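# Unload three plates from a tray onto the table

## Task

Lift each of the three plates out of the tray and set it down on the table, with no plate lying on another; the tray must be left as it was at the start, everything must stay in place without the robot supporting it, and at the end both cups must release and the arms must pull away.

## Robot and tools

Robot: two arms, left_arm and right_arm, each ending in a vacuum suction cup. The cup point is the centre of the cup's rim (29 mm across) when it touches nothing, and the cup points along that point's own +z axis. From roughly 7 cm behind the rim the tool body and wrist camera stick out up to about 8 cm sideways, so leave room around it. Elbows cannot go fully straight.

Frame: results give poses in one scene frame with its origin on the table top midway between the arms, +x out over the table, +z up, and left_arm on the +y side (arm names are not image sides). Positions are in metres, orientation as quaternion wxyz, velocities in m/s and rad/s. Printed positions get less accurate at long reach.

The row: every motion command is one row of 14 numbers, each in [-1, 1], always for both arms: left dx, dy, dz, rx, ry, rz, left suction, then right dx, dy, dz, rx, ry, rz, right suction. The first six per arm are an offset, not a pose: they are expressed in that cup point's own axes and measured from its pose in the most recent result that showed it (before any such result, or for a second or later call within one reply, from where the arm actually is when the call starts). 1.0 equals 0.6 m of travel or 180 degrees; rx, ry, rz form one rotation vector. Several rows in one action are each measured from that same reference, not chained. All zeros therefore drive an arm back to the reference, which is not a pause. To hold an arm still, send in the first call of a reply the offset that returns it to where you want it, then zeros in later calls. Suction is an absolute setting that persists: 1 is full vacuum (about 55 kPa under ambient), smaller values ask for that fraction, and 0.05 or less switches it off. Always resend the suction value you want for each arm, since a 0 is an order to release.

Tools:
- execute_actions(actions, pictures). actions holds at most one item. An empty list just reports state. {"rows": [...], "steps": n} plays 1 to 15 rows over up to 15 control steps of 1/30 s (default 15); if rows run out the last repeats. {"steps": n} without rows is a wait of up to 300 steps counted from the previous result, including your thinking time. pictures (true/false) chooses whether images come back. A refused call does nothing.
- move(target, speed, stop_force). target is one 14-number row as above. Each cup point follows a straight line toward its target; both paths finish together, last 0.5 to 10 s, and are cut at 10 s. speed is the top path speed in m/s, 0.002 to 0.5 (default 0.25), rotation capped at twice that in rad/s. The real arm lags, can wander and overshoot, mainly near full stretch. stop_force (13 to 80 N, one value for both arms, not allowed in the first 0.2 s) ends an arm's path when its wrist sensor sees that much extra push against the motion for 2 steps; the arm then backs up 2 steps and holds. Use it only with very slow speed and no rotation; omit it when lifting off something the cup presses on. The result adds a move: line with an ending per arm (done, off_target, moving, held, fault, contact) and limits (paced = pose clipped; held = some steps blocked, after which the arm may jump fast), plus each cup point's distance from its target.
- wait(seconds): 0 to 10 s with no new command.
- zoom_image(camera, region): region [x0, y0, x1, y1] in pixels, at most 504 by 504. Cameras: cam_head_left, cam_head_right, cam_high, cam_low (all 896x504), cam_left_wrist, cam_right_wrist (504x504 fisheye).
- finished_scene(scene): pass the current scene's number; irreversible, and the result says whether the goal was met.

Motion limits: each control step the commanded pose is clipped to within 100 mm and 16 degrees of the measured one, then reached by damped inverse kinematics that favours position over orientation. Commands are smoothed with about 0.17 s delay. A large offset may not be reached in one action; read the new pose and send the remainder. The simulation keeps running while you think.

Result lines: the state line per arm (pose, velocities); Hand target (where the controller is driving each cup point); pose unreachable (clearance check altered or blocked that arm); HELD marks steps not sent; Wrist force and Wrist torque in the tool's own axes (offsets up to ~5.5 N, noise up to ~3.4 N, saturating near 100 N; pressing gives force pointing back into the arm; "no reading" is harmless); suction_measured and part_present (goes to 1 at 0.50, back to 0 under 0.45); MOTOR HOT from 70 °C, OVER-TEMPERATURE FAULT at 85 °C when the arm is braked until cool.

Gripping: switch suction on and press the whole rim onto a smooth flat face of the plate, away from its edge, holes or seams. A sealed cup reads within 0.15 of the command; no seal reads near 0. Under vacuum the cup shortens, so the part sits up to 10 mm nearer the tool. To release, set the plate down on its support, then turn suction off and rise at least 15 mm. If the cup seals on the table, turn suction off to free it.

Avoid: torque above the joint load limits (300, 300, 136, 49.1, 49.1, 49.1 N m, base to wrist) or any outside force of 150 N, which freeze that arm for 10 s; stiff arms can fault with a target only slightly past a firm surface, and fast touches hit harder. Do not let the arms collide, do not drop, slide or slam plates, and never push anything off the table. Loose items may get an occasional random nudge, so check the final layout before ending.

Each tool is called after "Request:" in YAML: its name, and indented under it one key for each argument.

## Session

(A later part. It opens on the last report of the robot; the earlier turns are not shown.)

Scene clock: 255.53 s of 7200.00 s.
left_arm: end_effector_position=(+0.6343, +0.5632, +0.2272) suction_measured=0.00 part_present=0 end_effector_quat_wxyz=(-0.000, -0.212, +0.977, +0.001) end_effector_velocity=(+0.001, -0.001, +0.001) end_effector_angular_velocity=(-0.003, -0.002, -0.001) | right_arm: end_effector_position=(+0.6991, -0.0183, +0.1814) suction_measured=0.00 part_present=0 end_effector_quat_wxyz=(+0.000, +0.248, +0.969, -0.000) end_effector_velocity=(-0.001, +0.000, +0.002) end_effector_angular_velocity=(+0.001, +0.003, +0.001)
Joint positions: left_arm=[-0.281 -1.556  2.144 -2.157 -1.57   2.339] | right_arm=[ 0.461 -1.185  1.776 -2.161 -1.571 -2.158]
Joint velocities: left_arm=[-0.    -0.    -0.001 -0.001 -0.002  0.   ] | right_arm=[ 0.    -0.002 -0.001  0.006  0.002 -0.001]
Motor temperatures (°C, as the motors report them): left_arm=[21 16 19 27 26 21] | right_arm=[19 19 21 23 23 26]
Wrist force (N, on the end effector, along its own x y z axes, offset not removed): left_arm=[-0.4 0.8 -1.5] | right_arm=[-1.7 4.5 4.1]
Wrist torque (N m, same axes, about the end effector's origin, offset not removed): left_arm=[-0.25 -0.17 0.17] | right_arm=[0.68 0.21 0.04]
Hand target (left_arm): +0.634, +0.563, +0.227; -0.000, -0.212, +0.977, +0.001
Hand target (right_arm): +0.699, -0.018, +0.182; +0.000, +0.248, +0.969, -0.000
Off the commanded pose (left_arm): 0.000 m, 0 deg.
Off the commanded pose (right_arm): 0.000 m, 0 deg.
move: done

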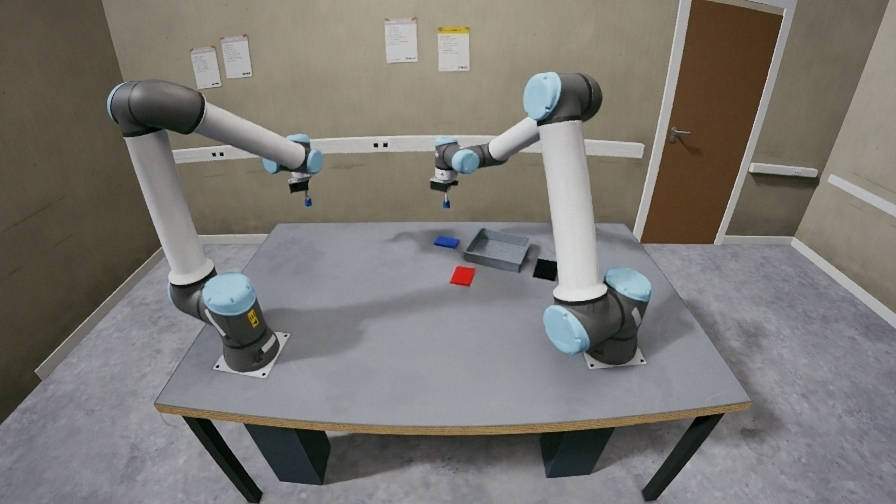

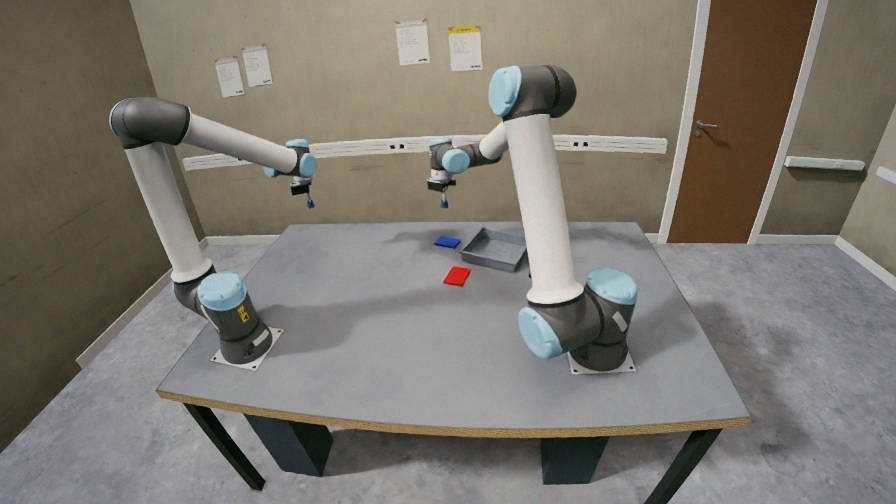

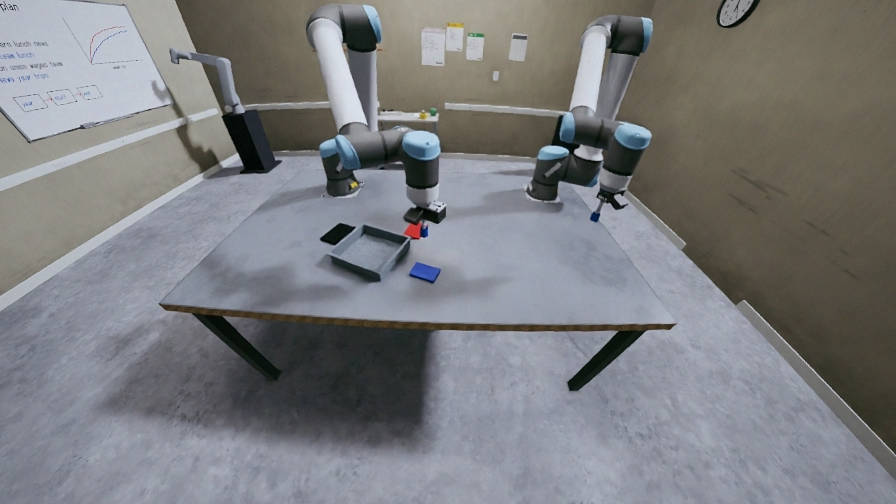

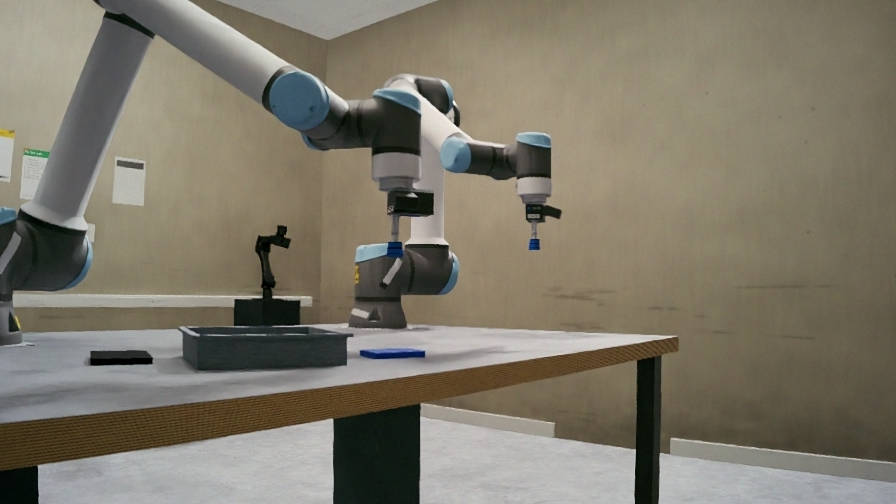

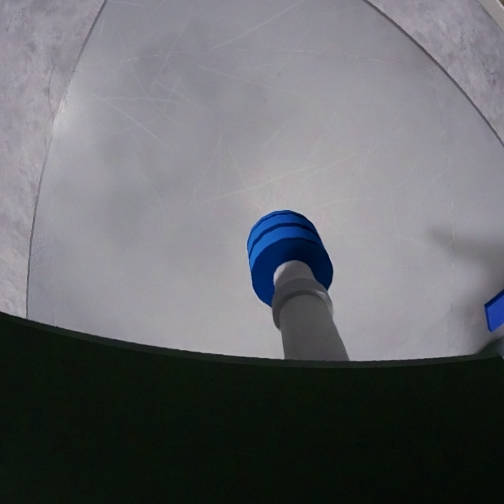

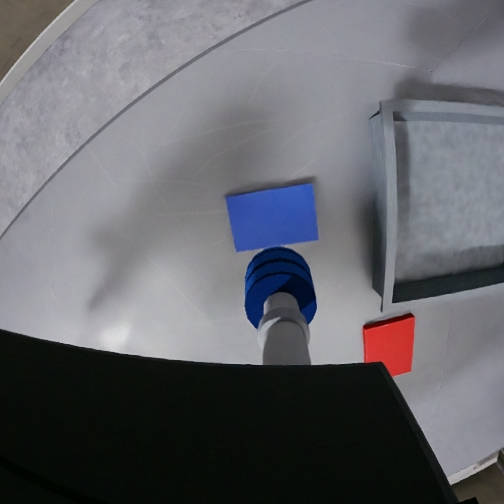

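Request:
execute_actions:
  actions: []

Scene clock: 264.10 s of 7200.00 s.
left_arm: end_effector_position=(+0.6343, +0.5632, +0.2272) suction_measured=0.00 part_present=0 end_effector_quat_wxyz=(-0.000, -0.212, +0.977, +0.001) end_effector_velocity=(-0.001, +0.000, -0.001) end_effector_angular_velocity=(+0.002, +0.002, -0.001) | right_arm: end_effector_position=(+0.6992, -0.0183, +0.1816) suction_measured=0.00 part_present=0 end_effector_quat_wxyz=(+0.000, +0.248, +0.969, -0.000) end_effector_velocity=(-0.001, -0.001, -0.001) end_effector_angular_velocity=(-0.001, +0.002, -0.001)
Joint positions: left_arm=[-0.281 -1.556  2.144 -2.157 -1.57   2.339] | right_arm=[ 0.461 -1.186  1.775 -2.161 -1.571 -2.158]
Joint velocities: left_arm=[-0.001 -0.001  0.002  0.001  0.001  0.001] | right_arm=[-0.001  0.     0.002 -0.     0.     0.   ]
Motor temperatures (°C, as the motors report them): left_arm=[21 16 19 27 26 21] | right_arm=[19 19 21 23 23 26]
Wrist force (N, on the end effector, along its own x y z axes, offset not removed): left_arm=[0.0 1.6 -0.5] | right_arm=[0.3 1.0 -1.2]
Wrist torque (N m, same axes, about the end effector's origin, offset not removed): left_arm=[-0.13 -0.17 0.20] | right_arm=[-0.03 0.15 0.01]
Hand target (left_arm): +0.634, +0.563, +0.227; -0.000, -0.212, +0.977, +0.001
Hand target (right_arm): +0.699, -0.018, +0.182; +0.000, +0.248, +0.969, -0.000
Off the commanded pose (left_arm): 0.000 m, 0 deg.
Off the commanded pose (right_arm): 0.000 m, 0 deg.
Steps of this call (steps 1 to 90: nothing new was sent; then 5.57 s passed at rest). Readings (end_effector_position | what the end effector reports):
1: left_arm (+0.6343, +0.5632, +0.2272) | right_arm (+0.6992, -0.0183, +0.1814) | left_arm suction_measured=0.00 part_present=0 | right_arm suction_measured=0.00 part_present=0
2: left_arm (+0.6343, +0.5632, +0.2272) | right_arm (+0.6992, -0.0183, +0.1815) | left_arm suction_measured=0.00 part_present=0 | right_arm suction_measured=0.00 part_present=0
4: left_arm (+0.6343, +0.5632, +0.2272) | right_arm (+0.6992, -0.0183, +0.1815) | left_arm suction_measured=0.00 part_present=0 | right_arm suction_measured=0.00 part_present=0
8: left_arm (+0.6343, +0.5632, +0.2272) | right_arm (+0.6992, -0.0183, +0.1816) | left_arm suction_measured=0.00 part_present=0 | right_arm suction_measured=0.00 part_present=0
90: the state above

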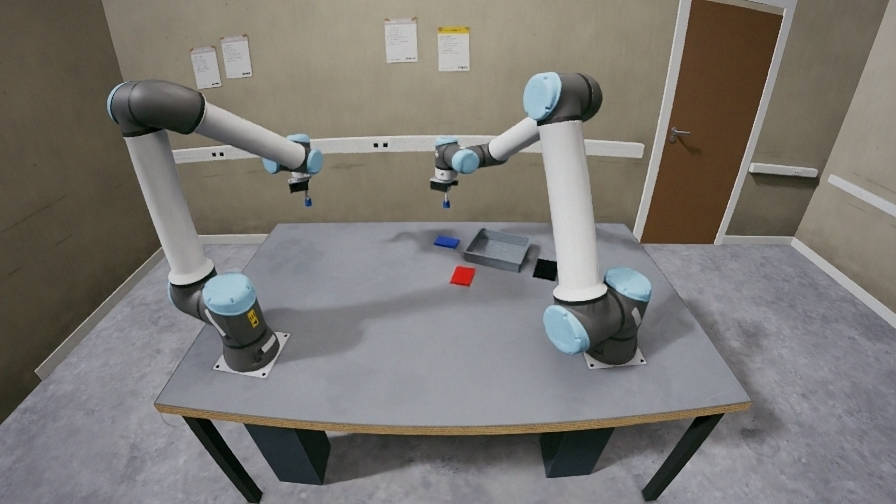

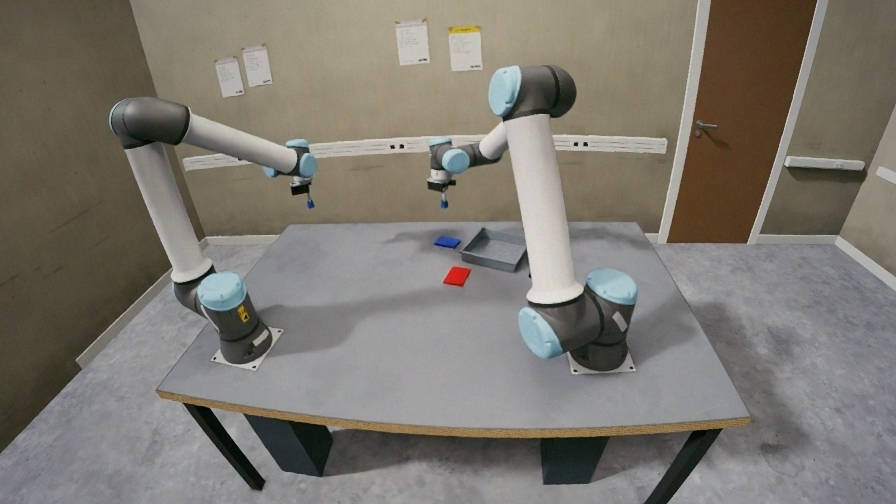

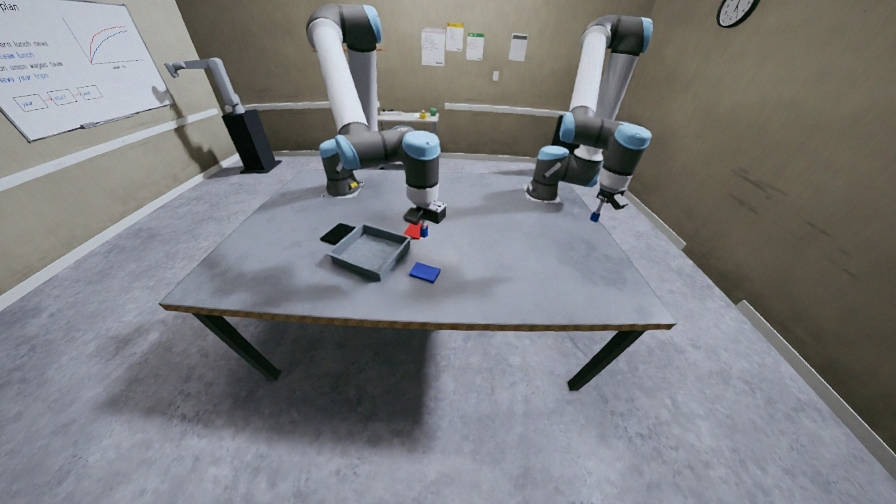

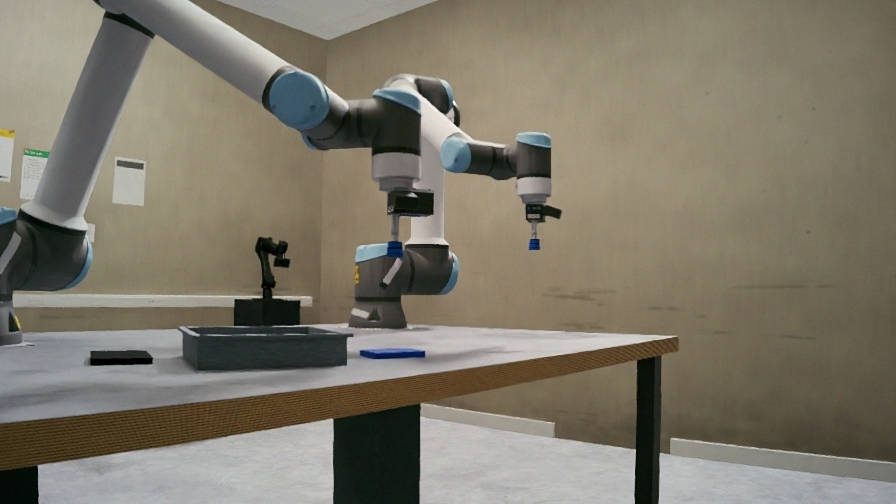

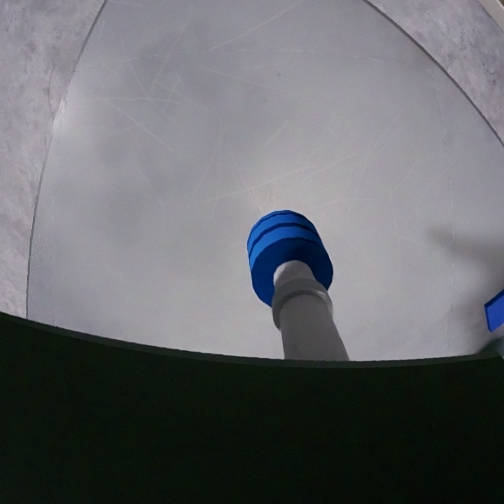

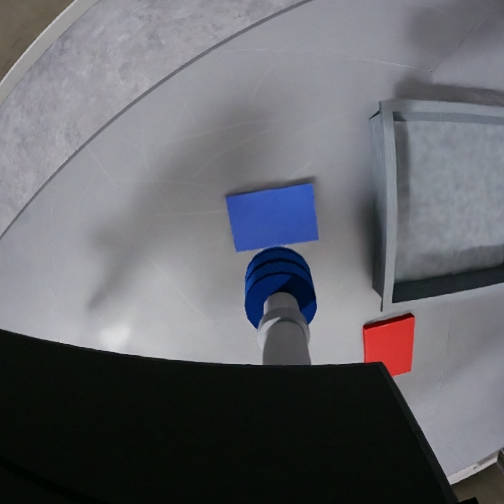

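All three plates are on the table, the tray is empty and the arms are clear.

Request:
finished_scene:
  scene: 1

The scene is finished: the task was done.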